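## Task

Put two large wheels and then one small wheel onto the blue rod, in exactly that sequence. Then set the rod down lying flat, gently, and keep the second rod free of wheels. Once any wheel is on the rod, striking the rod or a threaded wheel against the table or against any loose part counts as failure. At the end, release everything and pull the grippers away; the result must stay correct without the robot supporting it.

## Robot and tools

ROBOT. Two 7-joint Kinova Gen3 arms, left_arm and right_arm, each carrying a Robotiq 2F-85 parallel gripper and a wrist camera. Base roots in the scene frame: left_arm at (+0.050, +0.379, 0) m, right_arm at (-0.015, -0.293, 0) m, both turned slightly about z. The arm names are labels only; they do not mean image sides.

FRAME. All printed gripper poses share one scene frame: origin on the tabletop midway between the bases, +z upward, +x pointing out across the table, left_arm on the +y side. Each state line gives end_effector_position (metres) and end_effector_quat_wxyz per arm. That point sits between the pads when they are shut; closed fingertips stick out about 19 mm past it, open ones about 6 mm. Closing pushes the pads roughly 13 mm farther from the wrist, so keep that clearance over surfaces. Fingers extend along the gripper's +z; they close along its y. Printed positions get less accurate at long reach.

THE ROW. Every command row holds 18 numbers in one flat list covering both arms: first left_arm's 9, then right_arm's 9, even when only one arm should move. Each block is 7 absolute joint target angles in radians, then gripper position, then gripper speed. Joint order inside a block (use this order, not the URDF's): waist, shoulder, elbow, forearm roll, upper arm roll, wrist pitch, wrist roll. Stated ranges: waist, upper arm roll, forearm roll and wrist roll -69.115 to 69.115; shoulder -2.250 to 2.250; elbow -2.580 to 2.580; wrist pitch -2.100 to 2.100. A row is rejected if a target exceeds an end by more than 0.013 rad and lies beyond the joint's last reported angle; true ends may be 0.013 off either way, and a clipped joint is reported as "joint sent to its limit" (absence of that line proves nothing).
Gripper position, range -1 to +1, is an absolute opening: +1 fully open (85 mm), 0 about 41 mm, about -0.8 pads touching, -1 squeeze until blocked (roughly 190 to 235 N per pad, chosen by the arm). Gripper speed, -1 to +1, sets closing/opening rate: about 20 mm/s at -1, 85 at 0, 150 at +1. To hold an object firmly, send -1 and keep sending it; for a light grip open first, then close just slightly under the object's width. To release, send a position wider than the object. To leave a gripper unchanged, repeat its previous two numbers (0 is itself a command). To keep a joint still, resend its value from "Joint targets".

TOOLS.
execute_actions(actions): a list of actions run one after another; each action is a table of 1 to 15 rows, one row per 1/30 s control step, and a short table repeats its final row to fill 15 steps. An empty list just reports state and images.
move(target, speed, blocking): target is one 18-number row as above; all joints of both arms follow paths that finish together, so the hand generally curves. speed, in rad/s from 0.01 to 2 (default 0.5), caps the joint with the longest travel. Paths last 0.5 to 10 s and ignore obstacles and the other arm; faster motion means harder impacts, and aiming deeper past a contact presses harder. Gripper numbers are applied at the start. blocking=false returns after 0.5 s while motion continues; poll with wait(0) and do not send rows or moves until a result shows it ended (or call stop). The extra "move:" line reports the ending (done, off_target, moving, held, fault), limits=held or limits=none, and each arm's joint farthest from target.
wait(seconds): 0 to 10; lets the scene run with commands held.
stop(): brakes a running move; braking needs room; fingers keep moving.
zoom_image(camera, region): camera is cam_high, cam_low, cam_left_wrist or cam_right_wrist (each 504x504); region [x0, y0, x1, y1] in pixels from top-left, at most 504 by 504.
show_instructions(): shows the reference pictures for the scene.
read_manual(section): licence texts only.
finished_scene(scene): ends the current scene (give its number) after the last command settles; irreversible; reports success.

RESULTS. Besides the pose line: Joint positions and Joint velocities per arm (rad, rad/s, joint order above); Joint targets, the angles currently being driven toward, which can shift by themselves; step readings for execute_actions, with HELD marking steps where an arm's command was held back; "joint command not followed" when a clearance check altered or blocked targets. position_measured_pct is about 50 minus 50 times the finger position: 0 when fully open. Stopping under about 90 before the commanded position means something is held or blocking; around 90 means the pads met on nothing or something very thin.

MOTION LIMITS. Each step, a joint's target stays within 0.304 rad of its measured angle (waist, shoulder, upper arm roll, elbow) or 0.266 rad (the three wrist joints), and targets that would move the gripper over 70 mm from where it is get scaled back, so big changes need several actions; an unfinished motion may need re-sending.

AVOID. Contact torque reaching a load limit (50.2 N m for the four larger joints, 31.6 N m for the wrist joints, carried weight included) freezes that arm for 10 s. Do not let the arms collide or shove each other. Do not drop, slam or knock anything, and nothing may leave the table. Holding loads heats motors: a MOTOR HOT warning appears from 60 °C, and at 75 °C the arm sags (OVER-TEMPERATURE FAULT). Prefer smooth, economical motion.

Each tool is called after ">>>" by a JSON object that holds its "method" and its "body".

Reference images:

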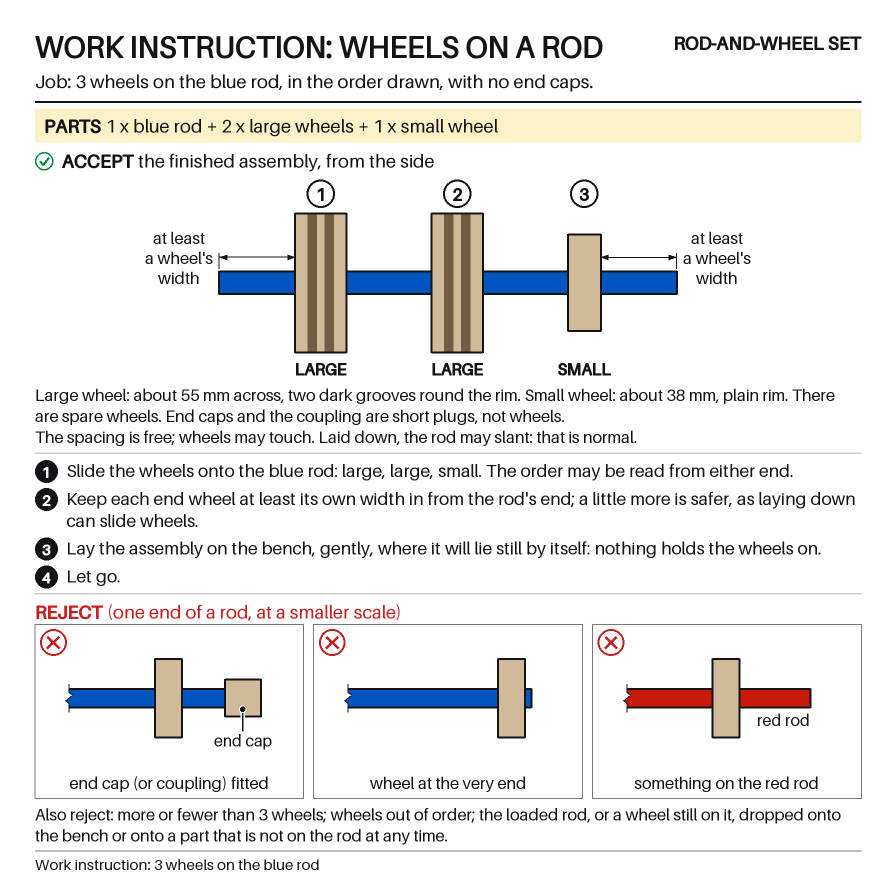

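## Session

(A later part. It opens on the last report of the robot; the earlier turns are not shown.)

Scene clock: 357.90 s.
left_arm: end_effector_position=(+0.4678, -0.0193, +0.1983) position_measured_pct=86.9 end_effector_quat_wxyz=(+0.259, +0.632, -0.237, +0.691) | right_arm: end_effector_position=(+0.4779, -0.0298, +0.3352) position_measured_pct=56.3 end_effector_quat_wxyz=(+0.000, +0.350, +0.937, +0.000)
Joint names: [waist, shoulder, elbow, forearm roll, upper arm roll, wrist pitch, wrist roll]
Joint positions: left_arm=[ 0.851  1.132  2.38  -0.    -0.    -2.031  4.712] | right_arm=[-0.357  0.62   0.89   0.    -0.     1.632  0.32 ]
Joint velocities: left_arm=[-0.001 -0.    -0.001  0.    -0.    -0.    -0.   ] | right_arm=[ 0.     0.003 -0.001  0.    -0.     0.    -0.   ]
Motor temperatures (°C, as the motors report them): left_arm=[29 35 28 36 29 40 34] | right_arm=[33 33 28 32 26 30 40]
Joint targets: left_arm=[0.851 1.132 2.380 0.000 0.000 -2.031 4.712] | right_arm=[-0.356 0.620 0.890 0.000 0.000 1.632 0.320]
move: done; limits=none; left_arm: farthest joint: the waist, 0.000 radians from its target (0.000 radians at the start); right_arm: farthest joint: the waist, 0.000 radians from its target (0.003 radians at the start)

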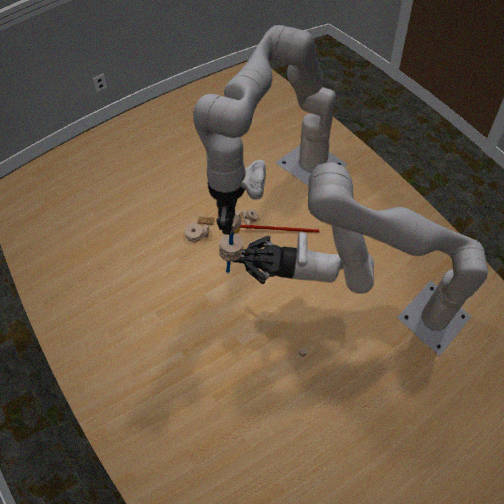

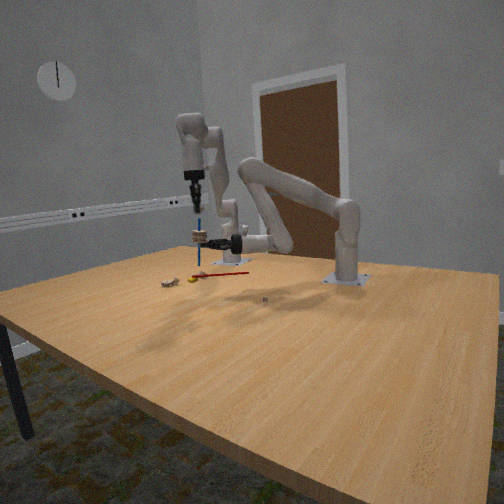

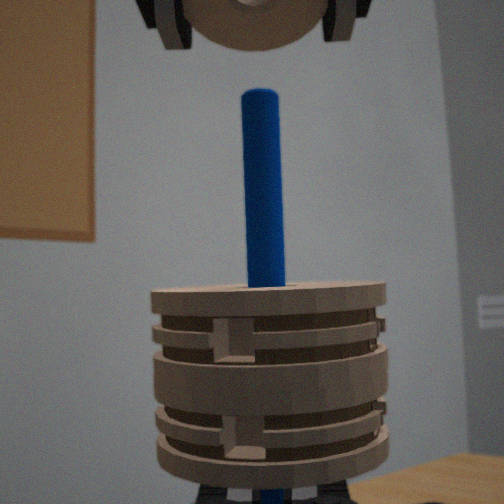

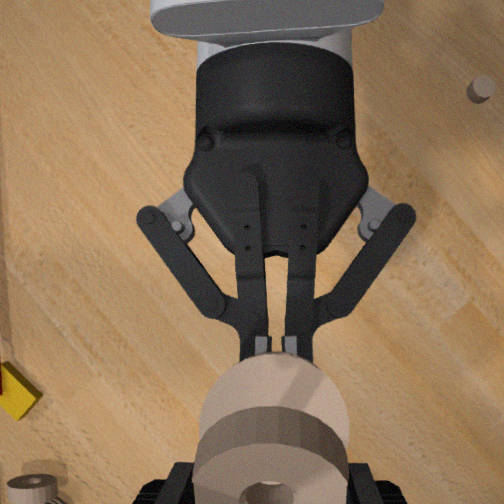

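>>> {"method": "zoom_image", "body": {"camera": "cam_right_wrist", "region": [180,384,360,504]}}

>>> {"method": "zoom_image", "body": {"camera": "cam_left_wrist", "region": [130,0,380,130]}}

>>> {"method": "zoom_image", "body": {"camera": "cam_low", "region": [160,180,250,270]}}

Region (180, 384, 360, 504) of cam_right_wrist's 504x504 image, scaled by 2.800.

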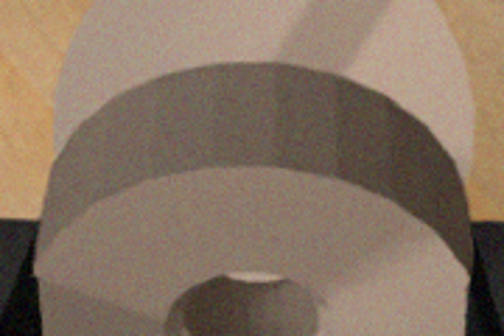

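Region (130, 0, 380, 130) of cam_left_wrist's 504x504 image, scaled by 2.016; it fills the top 262 rows of this view, and the rest is white.

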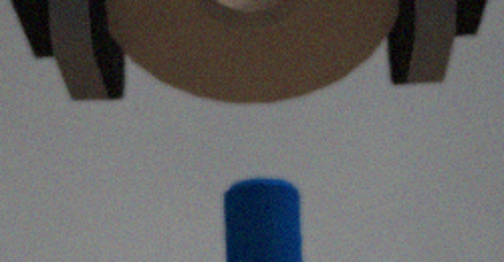

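Region (160, 180, 250, 270) of cam_low's 504x504 image, scaled by 5.600, with more detail than that image has.

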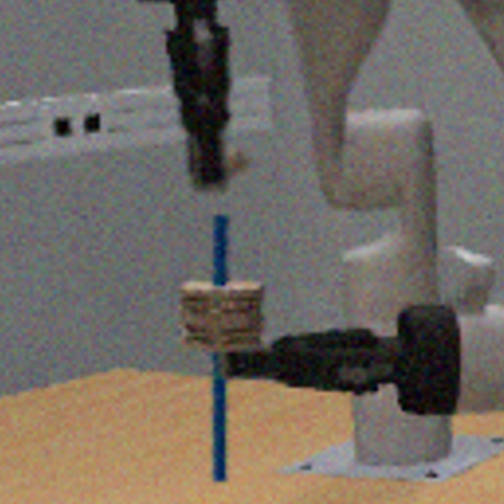

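>>> {"method": "move", "body": {"target": [0.851,1.132,2.38,0,0,-2.0312,4.712,-1,0, -0.3565,0.6178,0.9262,0,0,1.5976,0.32,-1,-0.5], "speed": 0.1}}

>>> {"method": "zoom_image", "body": {"camera": "cam_left_wrist", "region": [130,0,380,200]}}

>>> {"method": "zoom_image", "body": {"camera": "cam_right_wrist", "region": [180,384,360,504]}}

Scene clock: 377.87 s.
left_arm: end_effector_position=(+0.4678, -0.0193, +0.1983) position_measured_pct=86.9 end_effector_quat_wxyz=(+0.259, +0.632, -0.237, +0.691) | right_arm: end_effector_position=(+0.4776, -0.0300, +0.3249) position_measured_pct=56.3 end_effector_quat_wxyz=(-0.000, +0.350, +0.937, -0.000)
Joint names: [waist, shoulder, elbow, forearm roll, upper arm roll, wrist pitch, wrist roll]
Joint positions: left_arm=[ 0.851  1.132  2.38  -0.    -0.    -2.031  4.712] | right_arm=[-0.356  0.618  0.926  0.    -0.     1.598  0.32 ]
Joint velocities: left_arm=[ 0.001 -0.    -0.    -0.001  0.    -0.001  0.   ] | right_arm=[-0.    -0.001  0.    -0.    -0.    -0.    -0.   ]
Motor temperatures (°C, as the motors report them): left_arm=[29 35 28 36 29 40 34] | right_arm=[33 33 28 32 26 30 40]
Joint targets: left_arm=[0.851 1.132 2.380 0.000 0.000 -2.031 4.712] | right_arm=[-0.356 0.618 0.926 0.000 0.000 1.598 0.320]
move: done; limits=none; left_arm: farthest joint: the waist, 0.000 radians from its target (0.000 radians at the start); right_arm: farthest joint: the waist, 0.000 radians from its target (0.000 radians at the start)

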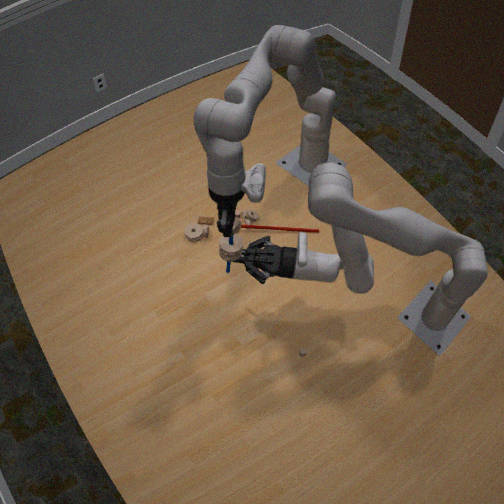

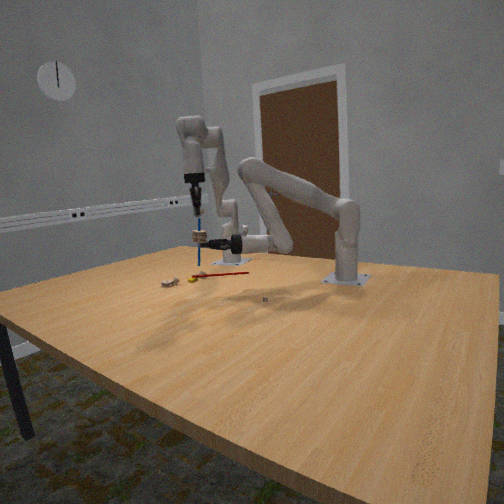

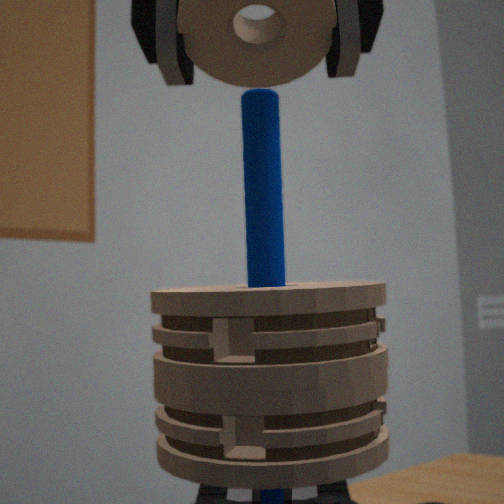

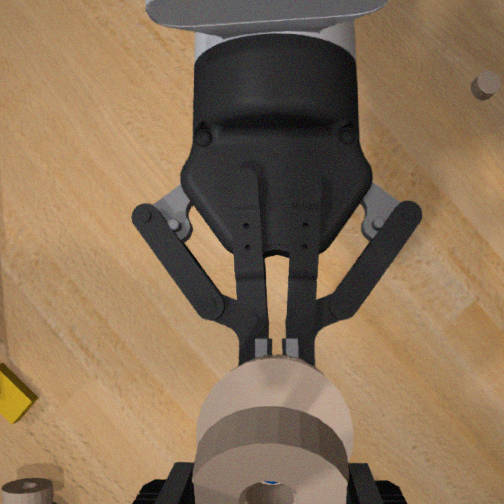

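Region (130, 0, 380, 200) of cam_left_wrist's 504x504 image, scaled by 2.016; it fills the top 403 rows of this view, and the rest is white.

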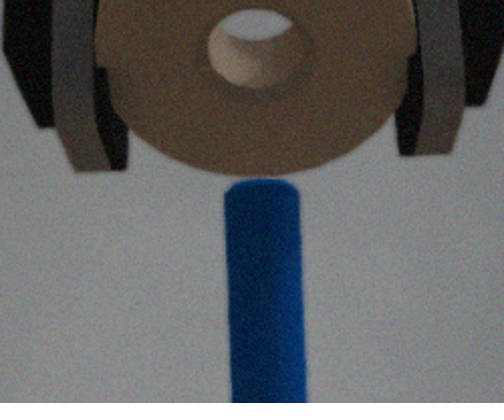

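Region (180, 384, 360, 504) of cam_right_wrist's 504x504 image, scaled by 2.800.

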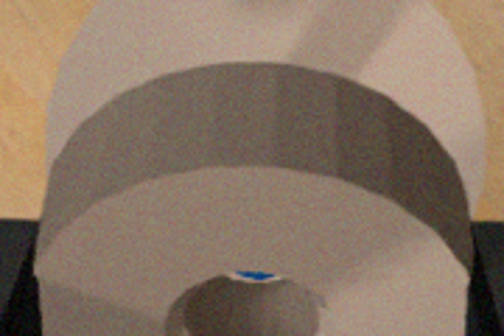

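>>> {"method": "move", "body": {"target": [0.851,1.132,2.38,0,0,-2.0312,4.712,-1,0, -0.15,0.309,1.3868,0,0,1.4458,0,-1,-0.5], "speed": 0.6}}

>>> {"method": "move", "body": {"target": [0.851,1.132,2.38,0,0,-2.0312,4.712,-1,0, -0.1855,0.7383,1.7772,0,0,0.6261,0,-1,-0.5], "speed": 0.6}}

Scene clock: 393.27 s.
left_arm: end_effector_position=(+0.4678, -0.0193, +0.1983) position_measured_pct=86.9 end_effector_quat_wxyz=(+0.259, +0.632, -0.237, +0.691) | right_arm: end_effector_position=(+0.4093, -0.1746, +0.3351) position_measured_pct=56.3 end_effector_quat_wxyz=(-0.000, +0.582, +0.813, -0.000)
Joint names: [waist, shoulder, elbow, forearm roll, upper arm roll, wrist pitch, wrist roll]
Joint positions: left_arm=[ 0.851  1.132  2.38  -0.    -0.    -2.031  4.712] | right_arm=[-0.15   0.309  1.387  0.     0.     1.446  0.   ]
Joint velocities: left_arm=[ 0.001 -0.     0.    -0.001 -0.     0.001 -0.   ] | right_arm=[ 0.001 -0.002  0.001  0.    -0.    -0.    -0.   ]
Motor temperatures (°C, as the motors report them): left_arm=[29 35 28 36 29 40 34] | right_arm=[33 33 28 32 26 30 40]
Joint targets: left_arm=[0.851 1.132 2.380 0.000 0.000 -2.031 4.712] | right_arm=[-0.150 0.309 1.387 0.000 0.000 1.446 -0.000]
move: done; limits=none; left_arm: farthest joint: the waist, 0.000 radians from its target (0.000 radians at the start); right_arm: farthest joint: the waist, 0.000 radians from its target (0.206 radians at the start)

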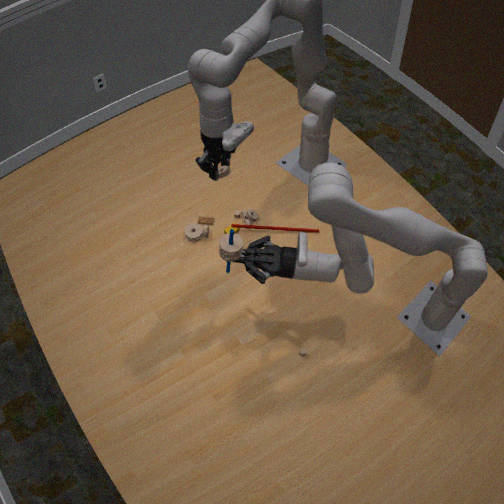

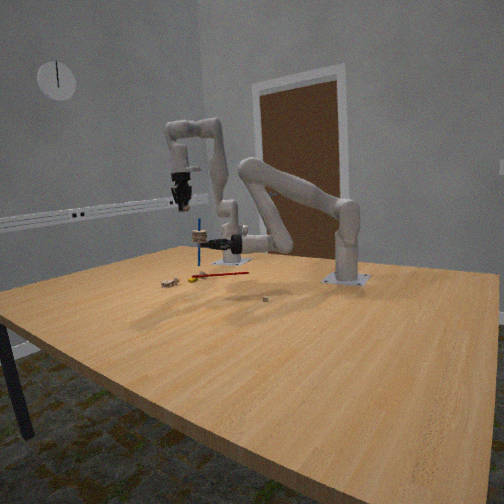

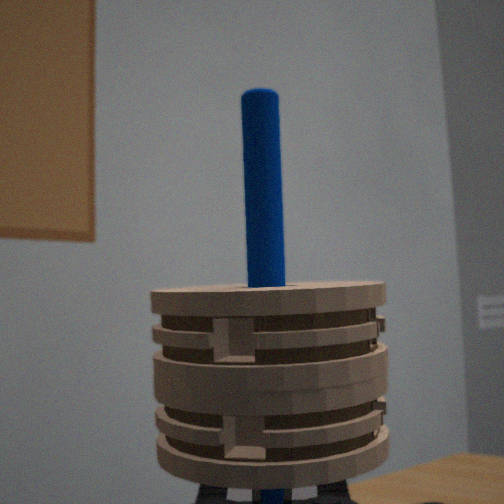

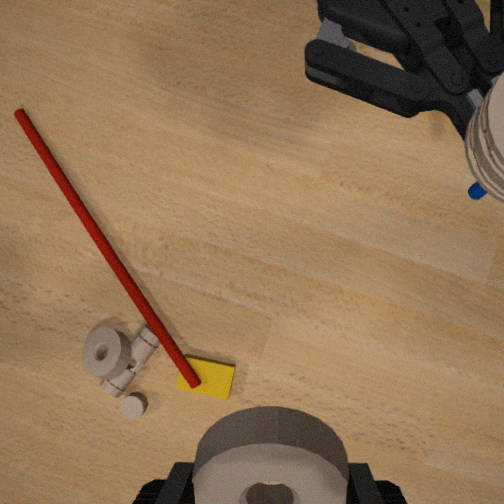

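Scene clock: 395.13 s.
left_arm: end_effector_position=(+0.4678, -0.0193, +0.1983) position_measured_pct=86.9 end_effector_quat_wxyz=(+0.259, +0.632, -0.237, +0.691) | right_arm: end_effector_position=(+0.4306, -0.1499, +0.0301) position_measured_pct=56.3 end_effector_quat_wxyz=(+0.000, +0.567, +0.823, +0.000)
Joint names: [waist, shoulder, elbow, forearm roll, upper arm roll, wrist pitch, wrist roll]
Joint positions: left_arm=[ 0.851  1.132  2.38  -0.    -0.    -2.031  4.712] | right_arm=[-0.185  0.738  1.777 -0.    -0.     0.626  0.   ]
Joint velocities: left_arm=[-0.001  0.    -0.    -0.    -0.     0.     0.   ] | right_arm=[-0.001  0.002  0.002 -0.    -0.    -0.    -0.   ]
Motor temperatures (°C, as the motors report them): left_arm=[29 35 28 36 29 40 34] | right_arm=[33 33 28 32 26 30 40]
Joint targets: left_arm=[0.851 1.132 2.380 0.000 0.000 -2.031 4.712] | right_arm=[-0.185 0.738 1.777 0.000 0.000 0.626 0.000]
move: done; limits=none; left_arm: farthest joint: the waist, 0.000 radians from its target (0.000 radians at the start); right_arm: farthest joint: the waist, 0.000 radians from its target (0.035 radians at the start)

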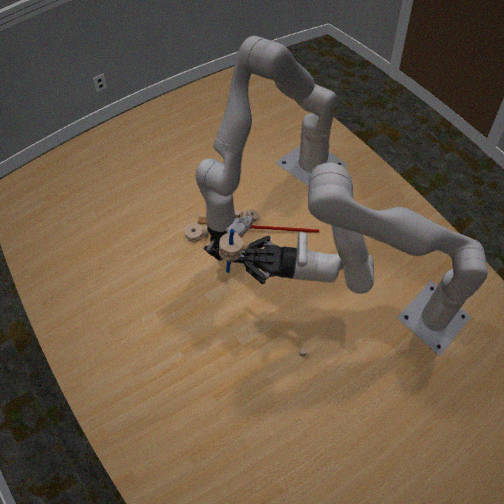

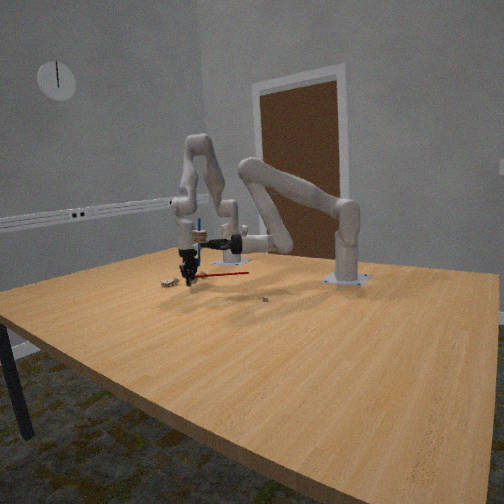

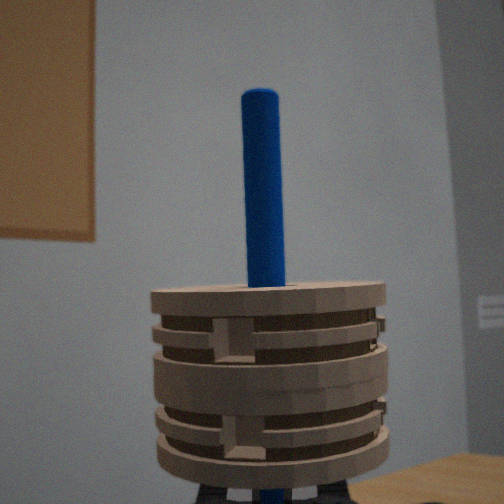

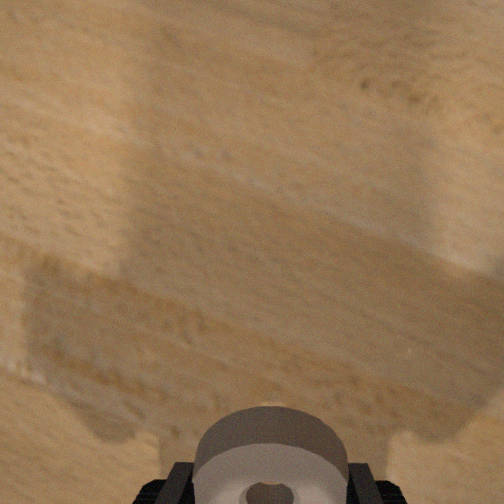

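>>> {"method": "move", "body": {"target": [0.851,1.132,2.38,0,0,-2.0312,4.712,-1,0, -0.1855,0.7521,1.78,0,0,0.6095,0,-1,-0.5], "speed": 0.05}}

>>> {"method": "move", "body": {"target": [0.851,1.132,2.38,0,0,-2.0312,4.712,-1,0, -0.1855,0.7521,1.78,0,0,0.6095,0,0.3,-0.5], "speed": 0.05}}

Scene clock: 397.30 s.
left_arm: end_effector_position=(+0.4678, -0.0193, +0.1983) position_measured_pct=86.9 end_effector_quat_wxyz=(+0.259, +0.632, -0.237, +0.691) | right_arm: end_effector_position=(+0.4306, -0.1499, +0.0231) position_measured_pct=56.3 end_effector_quat_wxyz=(+0.000, +0.567, +0.823, +0.000)
Joint names: [waist, shoulder, elbow, forearm roll, upper arm roll, wrist pitch, wrist roll]
Joint positions: left_arm=[ 0.851  1.132  2.38  -0.    -0.    -2.031  4.712] | right_arm=[-0.186  0.752  1.78   0.    -0.     0.61   0.   ]
Joint velocities: left_arm=[-0.     0.001 -0.     0.    -0.    -0.    -0.001] | right_arm=[-0.001  0.001 -0.     0.    -0.    -0.     0.   ]
Motor temperatures (°C, as the motors report them): left_arm=[29 35 28 36 29 40 34] | right_arm=[33 33 28 32 26 30 40]
Joint targets: left_arm=[0.851 1.132 2.380 0.000 0.000 -2.031 4.712] | right_arm=[-0.185 0.752 1.780 0.000 0.000 0.610 0.000]
move: done; limits=none; left_arm: farthest joint: the waist, 0.000 radians from its target (0.000 radians at the start); right_arm: farthest joint: the waist, 0.000 radians from its target (0.000 radians at the start)

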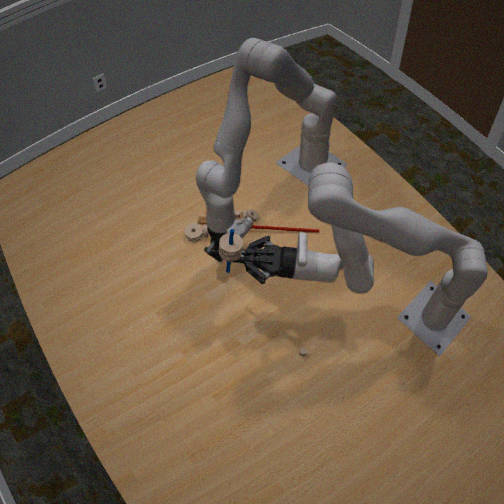

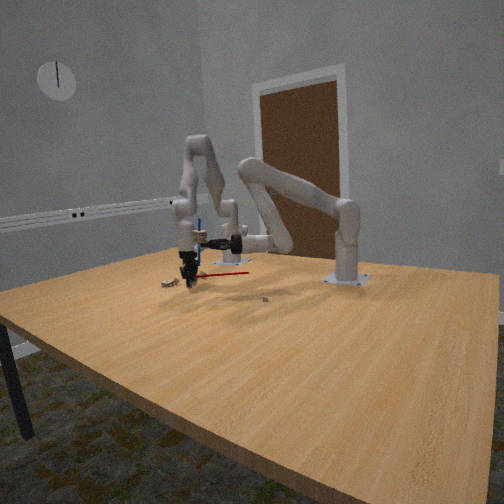

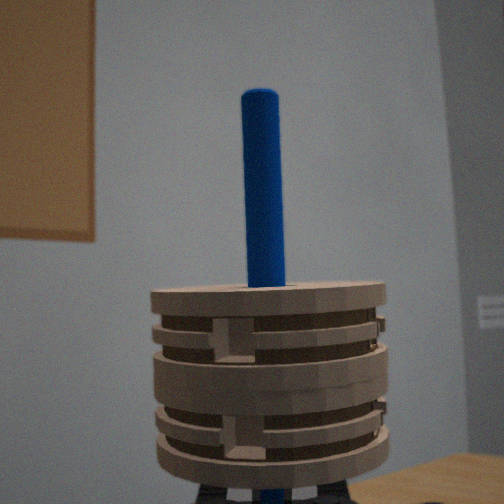

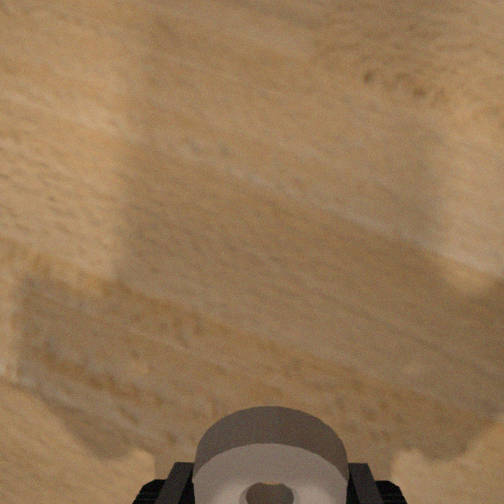

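Scene clock: 398.03 s.
left_arm: end_effector_position=(+0.4678, -0.0193, +0.1983) position_measured_pct=86.9 end_effector_quat_wxyz=(+0.259, +0.632, -0.237, +0.691) | right_arm: end_effector_position=(+0.4306, -0.1499, +0.0230) position_measured_pct=34.9 end_effector_quat_wxyz=(-0.000, +0.567, +0.823, -0.000)
Joint names: [waist, shoulder, elbow, forearm roll, upper arm roll, wrist pitch, wrist roll]
Joint positions: left_arm=[ 0.851  1.132  2.38  -0.    -0.    -2.031  4.712] | right_arm=[-0.186  0.752  1.78   0.     0.     0.609 -0.   ]
Joint velocities: left_arm=[-0.001  0.    -0.    -0.001  0.     0.001 -0.   ] | right_arm=[ 0.     0.    -0.001  0.    -0.    -0.     0.   ]
Motor temperatures (°C, as the motors report them): left_arm=[29 35 28 36 29 40 34] | right_arm=[33 33 28 32 26 30 40]
Joint targets: left_arm=[0.851 1.132 2.380 0.000 0.000 -2.031 4.712] | right_arm=[-0.185 0.752 1.780 0.000 0.000 0.610 0.000]
move: done; limits=none; left_arm: farthest joint: the waist, 0.000 radians from its target (0.000 radians at the start); right_arm: farthest joint: the waist, 0.000 radians from its target (0.000 radians at the start)

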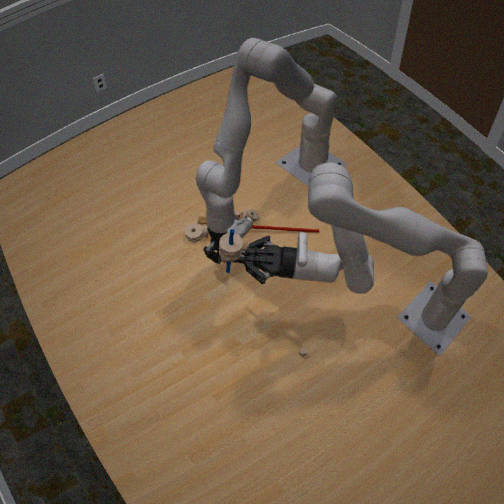

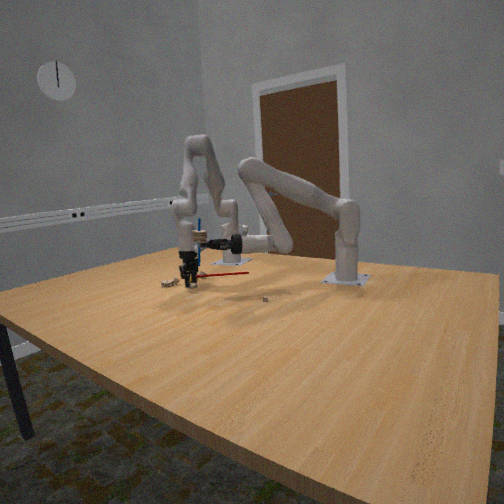

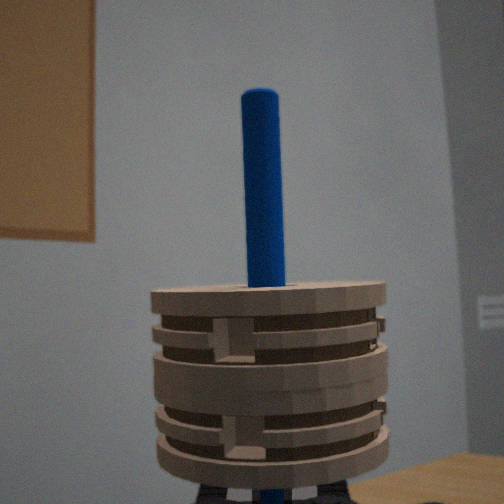

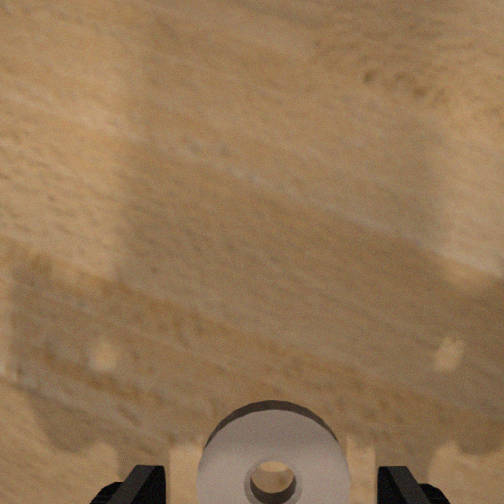

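>>> {"method": "move", "body": {"target": [0.851,1.132,2.38,0,0,-2.0312,4.712,-1,0, -0.1885,0.7580,1.7812,0,0,0.6024,0,0.3,-0.5], "speed": 0.1}}

>>> {"method": "move", "body": {"target": [0.851,1.132,2.38,0,0,-2.0312,4.712,-1,0, -0.1885,0.7580,1.7812,0,0,0.6024,0,-1,-0.3], "speed": 0.1}}

>>> {"method": "move", "body": {"target": [0.851,1.132,2.38,0,0,-2.0312,4.712,-1,0, -0.15,0.309,1.3868,0,0,1.4458,0.1,-1,-0.3], "speed": 0.6}}

>>> {"method": "move", "body": {"target": [0.851,1.132,2.38,0,0,-2.0312,4.712,-1,0, -0.3565,0.6190,0.9080,0,0,1.6146,0.32,-1,-0.3], "speed": 0.5}}

Scene clock: 405.07 s.
left_arm: end_effector_position=(+0.4678, -0.0193, +0.1983) position_measured_pct=86.9 end_effector_quat_wxyz=(+0.259, +0.632, -0.237, +0.691) | right_arm: end_effector_position=(+0.4302, -0.1486, +0.0201) position_measured_pct=34.9 end_effector_quat_wxyz=(+0.000, +0.566, +0.824, +0.000)
Joint names: [waist, shoulder, elbow, forearm roll, upper arm roll, wrist pitch, wrist roll]
Joint positions: left_arm=[ 0.851  1.132  2.38  -0.    -0.    -2.031  4.712] | right_arm=[-0.188  0.758  1.781 -0.    -0.     0.602  0.   ]
Joint velocities: left_arm=[-0.     0.    -0.     0.    -0.    -0.001 -0.   ] | right_arm=[-0.001  0.    -0.    -0.     0.    -0.    -0.   ]
Motor temperatures (°C, as the motors report them): left_arm=[29 35 28 36 29 40 34] | right_arm=[33 33 28 32 26 30 40]
Joint targets: left_arm=[0.851 1.132 2.380 0.000 0.000 -2.031 4.712] | right_arm=[-0.189 0.758 1.781 0.000 0.000 0.602 0.000]
move: done; limits=none; left_arm: farthest joint: the waist, 0.000 radians from its target (0.000 radians at the start); right_arm: farthest joint: the waist, 0.000 radians from its target (0.003 radians at the start)

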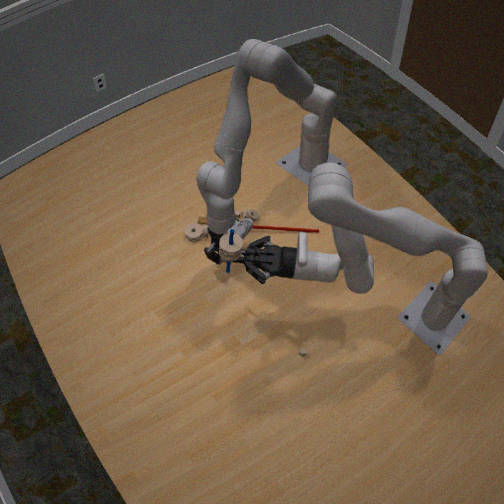

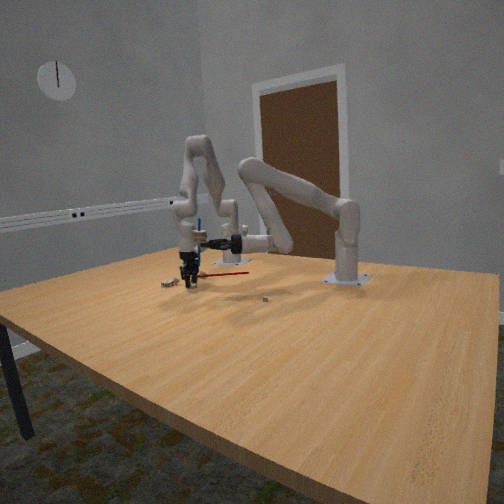

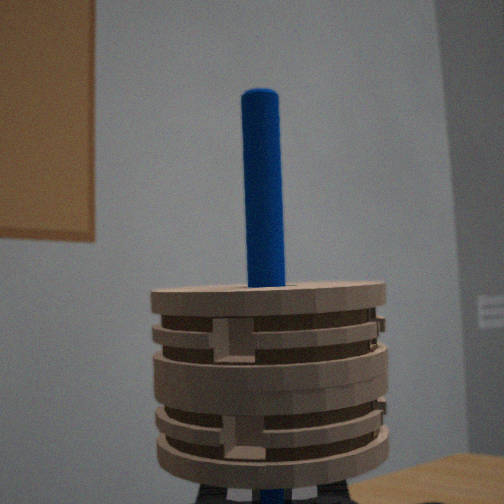

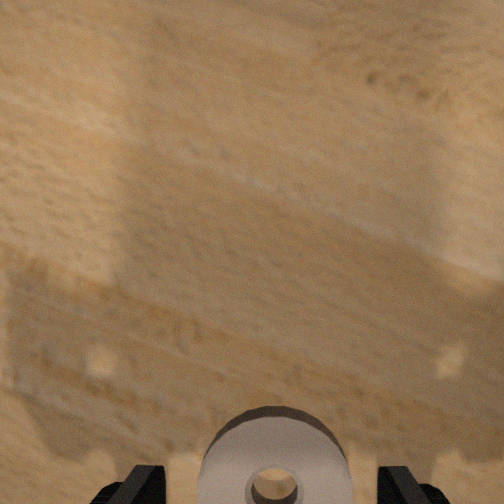

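Scene clock: 405.77 s.
left_arm: end_effector_position=(+0.4678, -0.0193, +0.1983) position_measured_pct=86.9 end_effector_quat_wxyz=(+0.259, +0.632, -0.237, +0.691) | right_arm: end_effector_position=(+0.4303, -0.1485, +0.0208) position_measured_pct=56.7 end_effector_quat_wxyz=(+0.000, +0.566, +0.824, +0.000)
Joint names: [waist, shoulder, elbow, forearm roll, upper arm roll, wrist pitch, wrist roll]
Joint positions: left_arm=[ 0.851  1.132  2.38  -0.    -0.    -2.031  4.712] | right_arm=[-0.188  0.756  1.781 -0.     0.     0.603  0.   ]
Joint velocities: left_arm=[-0.001  0.    -0.     0.001  0.     0.001  0.   ] | right_arm=[-0.    -0.    -0.001 -0.001  0.    -0.    -0.   ]
Motor temperatures (°C, as the motors report them): left_arm=[29 35 28 36 29 40 34] | right_arm=[33 33 28 32 26 30 40]
Joint targets: left_arm=[0.851 1.132 2.380 0.000 0.000 -2.031 4.712] | right_arm=[-0.189 0.758 1.781 0.000 0.000 0.602 0.000]
move: done; limits=none; left_arm: farthest joint: the waist, 0.000 radians from its target (0.000 radians at the start); right_arm: farthest joint: the shoulder, 0.002 radians from its target (0.000 radians at the start)

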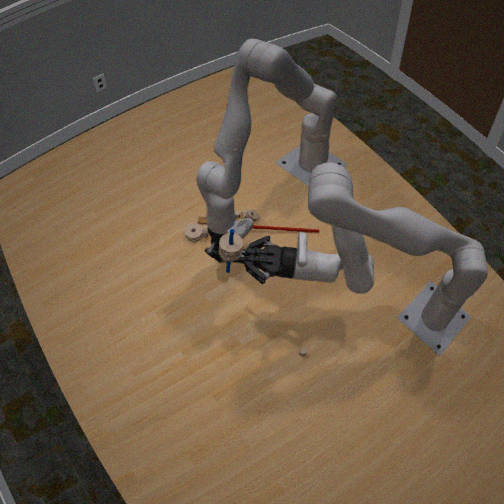

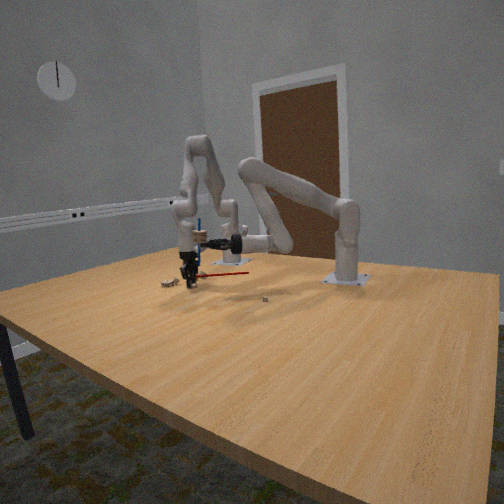

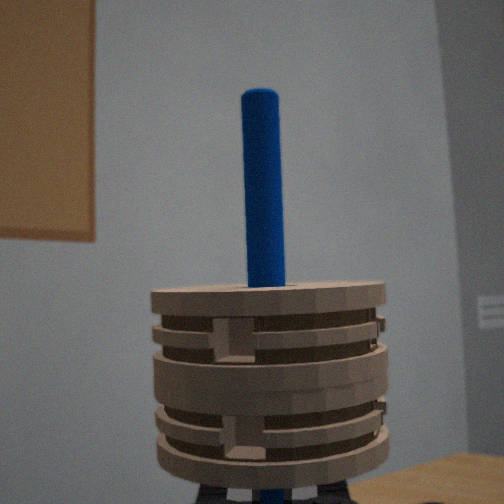

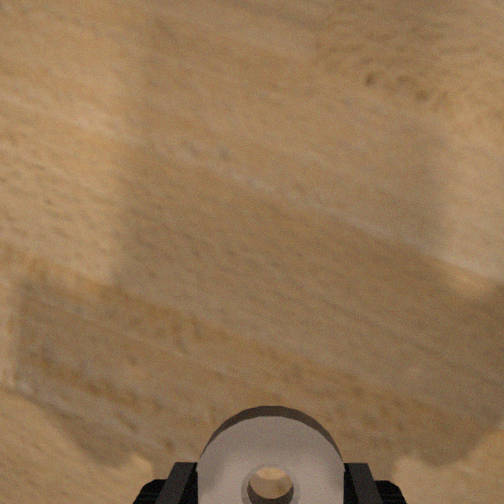

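Scene clock: 407.63 s.
left_arm: end_effector_position=(+0.4678, -0.0193, +0.1983) position_measured_pct=86.9 end_effector_quat_wxyz=(+0.259, +0.632, -0.237, +0.691) | right_arm: end_effector_position=(+0.4093, -0.1747, +0.3350) position_measured_pct=56.7 end_effector_quat_wxyz=(-0.000, +0.540, +0.841, -0.000)
Joint names: [waist, shoulder, elbow, forearm roll, upper arm roll, wrist pitch, wrist roll]
Joint positions: left_arm=[ 0.851  1.132  2.38  -0.    -0.    -2.031  4.712] | right_arm=[-0.15   0.309  1.387  0.     0.     1.446  0.1  ]
Joint velocities: left_arm=[-0.    -0.    -0.001  0.002  0.    -0.     0.   ] | right_arm=[ 0.    -0.003 -0.001  0.001 -0.     0.    -0.   ]
Motor temperatures (°C, as the motors report them): left_arm=[29 35 28 36 29 40 34] | right_arm=[33 33 28 32 26 30 40]
Joint targets: left_arm=[0.851 1.132 2.380 0.000 0.000 -2.031 4.712] | right_arm=[-0.150 0.309 1.387 0.000 0.000 1.446 0.100]
move: done; limits=none; left_arm: farthest joint: the waist, 0.000 radians from its target (0.000 radians at the start); right_arm: farthest joint: the waist, 0.000 radians from its target (0.038 radians at the start)

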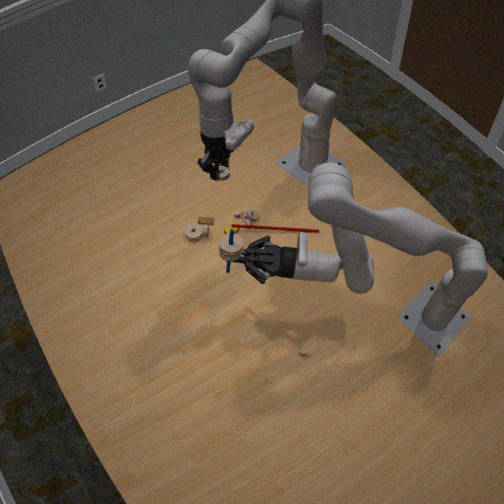

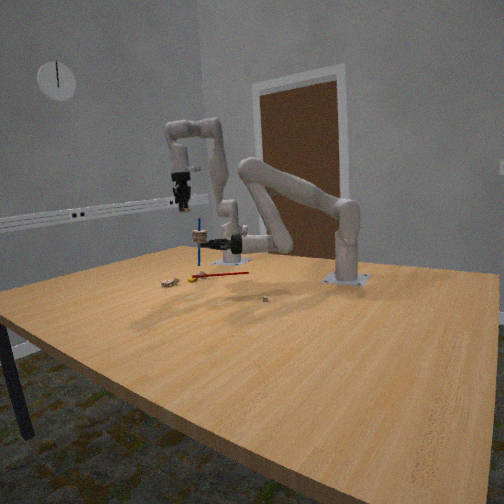

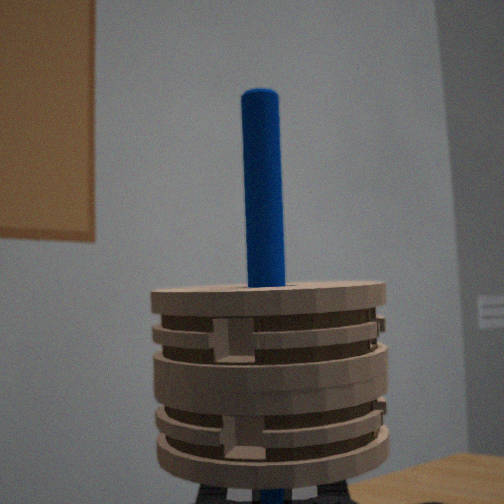

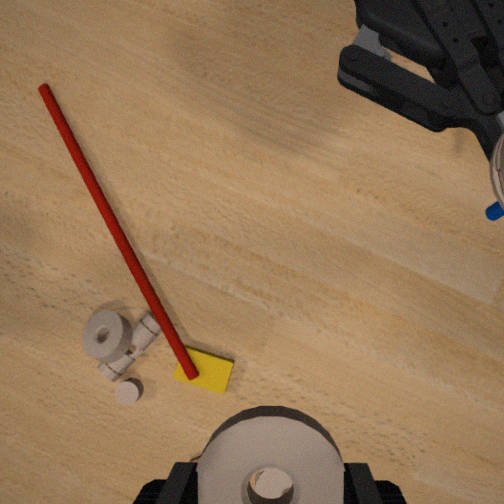

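Scene clock: 409.13 s.
left_arm: end_effector_position=(+0.4678, -0.0193, +0.1983) position_measured_pct=86.9 end_effector_quat_wxyz=(+0.259, +0.632, -0.237, +0.691) | right_arm: end_effector_position=(+0.4778, -0.0299, +0.3301) position_measured_pct=56.7 end_effector_quat_wxyz=(+0.000, +0.350, +0.937, +0.000)
Joint names: [waist, shoulder, elbow, forearm roll, upper arm roll, wrist pitch, wrist roll]
Joint positions: left_arm=[ 0.851  1.132  2.38  -0.    -0.    -2.031  4.712] | right_arm=[-0.356  0.619  0.908 -0.    -0.     1.615  0.32 ]
Joint velocities: left_arm=[-0.001  0.    -0.    -0.001  0.     0.001 -0.001] | right_arm=[-0.002  0.002 -0.002 -0.     0.     0.     0.   ]
Motor temperatures (°C, as the motors report them): left_arm=[29 35 28 36 29 40 34] | right_arm=[33 33 28 32 26 30 40]
Joint targets: left_arm=[0.851 1.132 2.380 0.000 0.000 -2.031 4.712] | right_arm=[-0.356 0.619 0.908 0.000 0.000 1.615 0.320]
move: done; limits=none; left_arm: farthest joint: the waist, 0.000 radians from its target (0.000 radians at the start); right_arm: farthest joint: the waist, 0.000 radians from its target (0.206 radians at the start)

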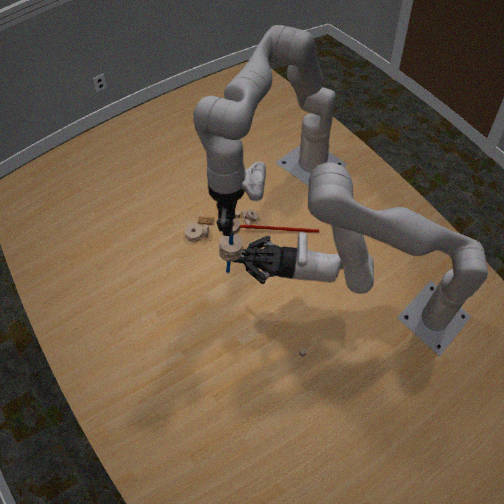

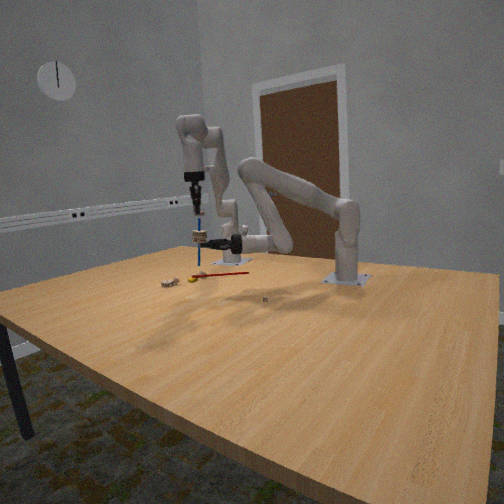

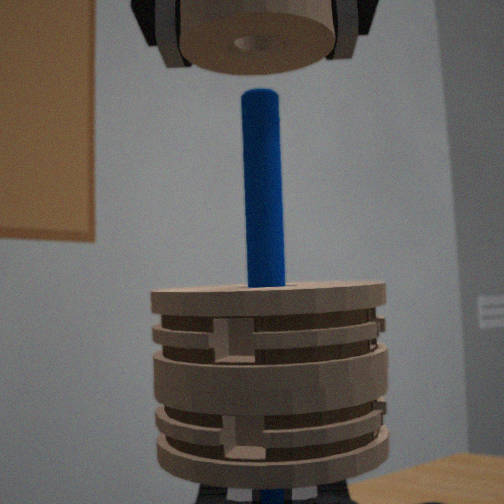

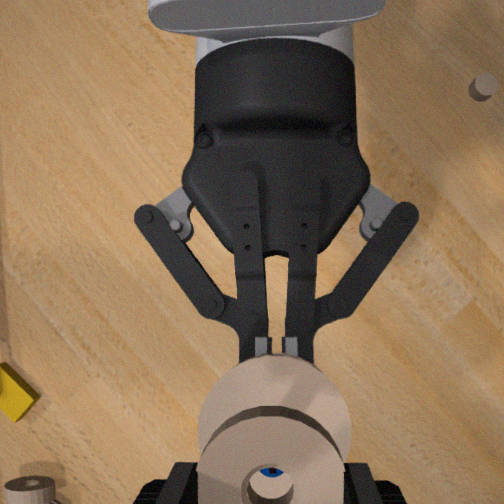

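>>> {"method": "move", "body": {"target": [0.851,1.132,2.38,0,0,-2.0312,4.712,-1,0, -0.3557,0.6158,0.9389,0,0,1.5869,0.32,-1,-0.3], "speed": 0.08}}

>>> {"method": "zoom_image", "body": {"camera": "cam_left_wrist", "region": [130,0,380,200]}}

>>> {"method": "zoom_image", "body": {"camera": "cam_right_wrist", "region": [180,384,360,504]}}

Scene clock: 414.63 s.
left_arm: end_effector_position=(+0.4678, -0.0193, +0.1983) position_measured_pct=86.9 end_effector_quat_wxyz=(+0.259, +0.632, -0.237, +0.691) | right_arm: end_effector_position=(+0.4773, -0.0307, +0.3220) position_measured_pct=56.7 end_effector_quat_wxyz=(-0.000, +0.351, +0.937, -0.000)
Joint names: [waist, shoulder, elbow, forearm roll, upper arm roll, wrist pitch, wrist roll]
Joint positions: left_arm=[ 0.851  1.132  2.38  -0.    -0.    -2.031  4.712] | right_arm=[-0.356  0.616  0.939  0.     0.     1.587  0.32 ]
Joint velocities: left_arm=[ 0.001 -0.    -0.    -0.002 -0.    -0.    -0.001] | right_arm=[ 0.    -0.001  0.001  0.    -0.    -0.     0.   ]
Motor temperatures (°C, as the motors report them): left_arm=[29 35 28 36 29 40 34] | right_arm=[33 33 28 32 26 30 40]
Joint targets: left_arm=[0.851 1.132 2.380 0.000 0.000 -2.031 4.712] | right_arm=[-0.356 0.616 0.939 0.000 0.000 1.587 0.320]
move: done; limits=none; left_arm: farthest joint: the waist, 0.000 radians from its target (0.000 radians at the start); right_arm: farthest joint: the waist, 0.000 radians from its target (0.001 radians at the start)

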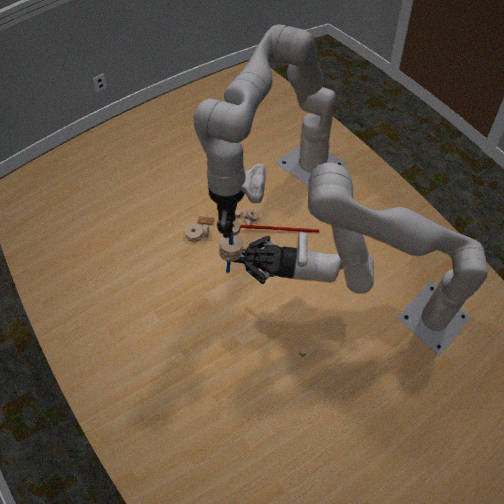

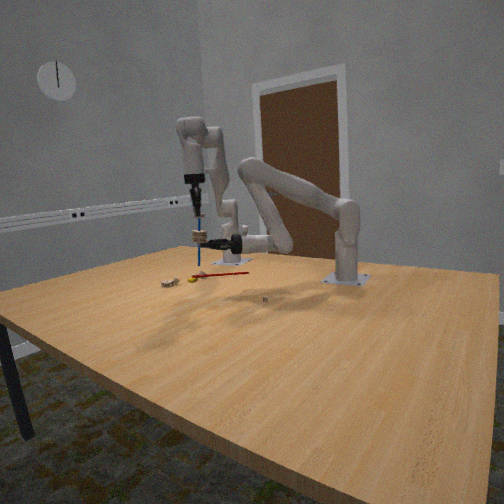

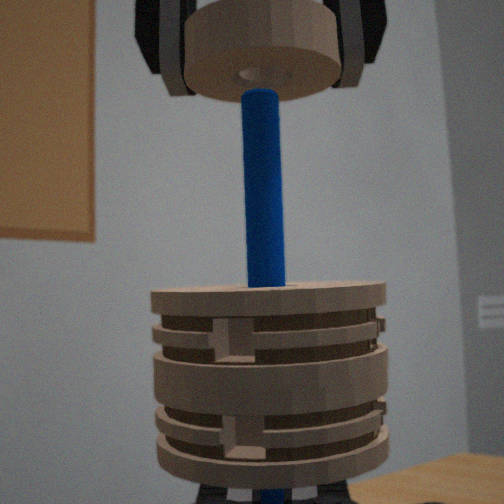

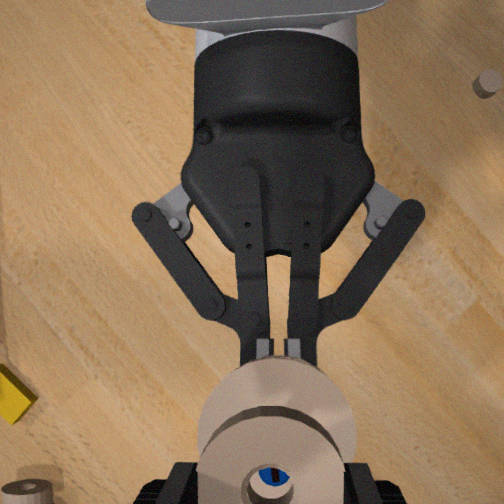

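Region (130, 0, 380, 200) of cam_left_wrist's 504x504 image, scaled by 2.016; it fills the top 403 rows of this view, and the rest is white.

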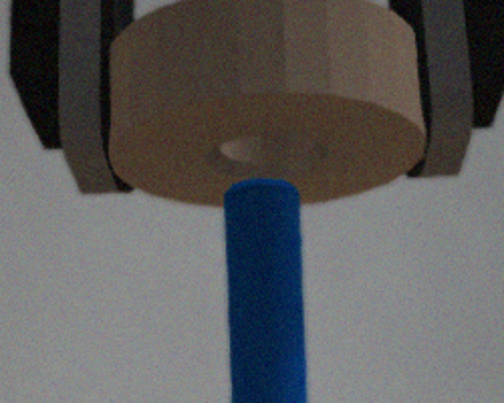

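Region (180, 384, 360, 504) of cam_right_wrist's 504x504 image, scaled by 2.800.

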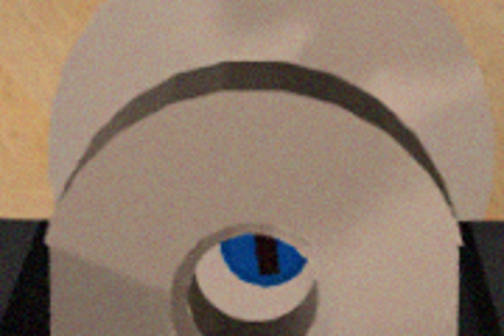

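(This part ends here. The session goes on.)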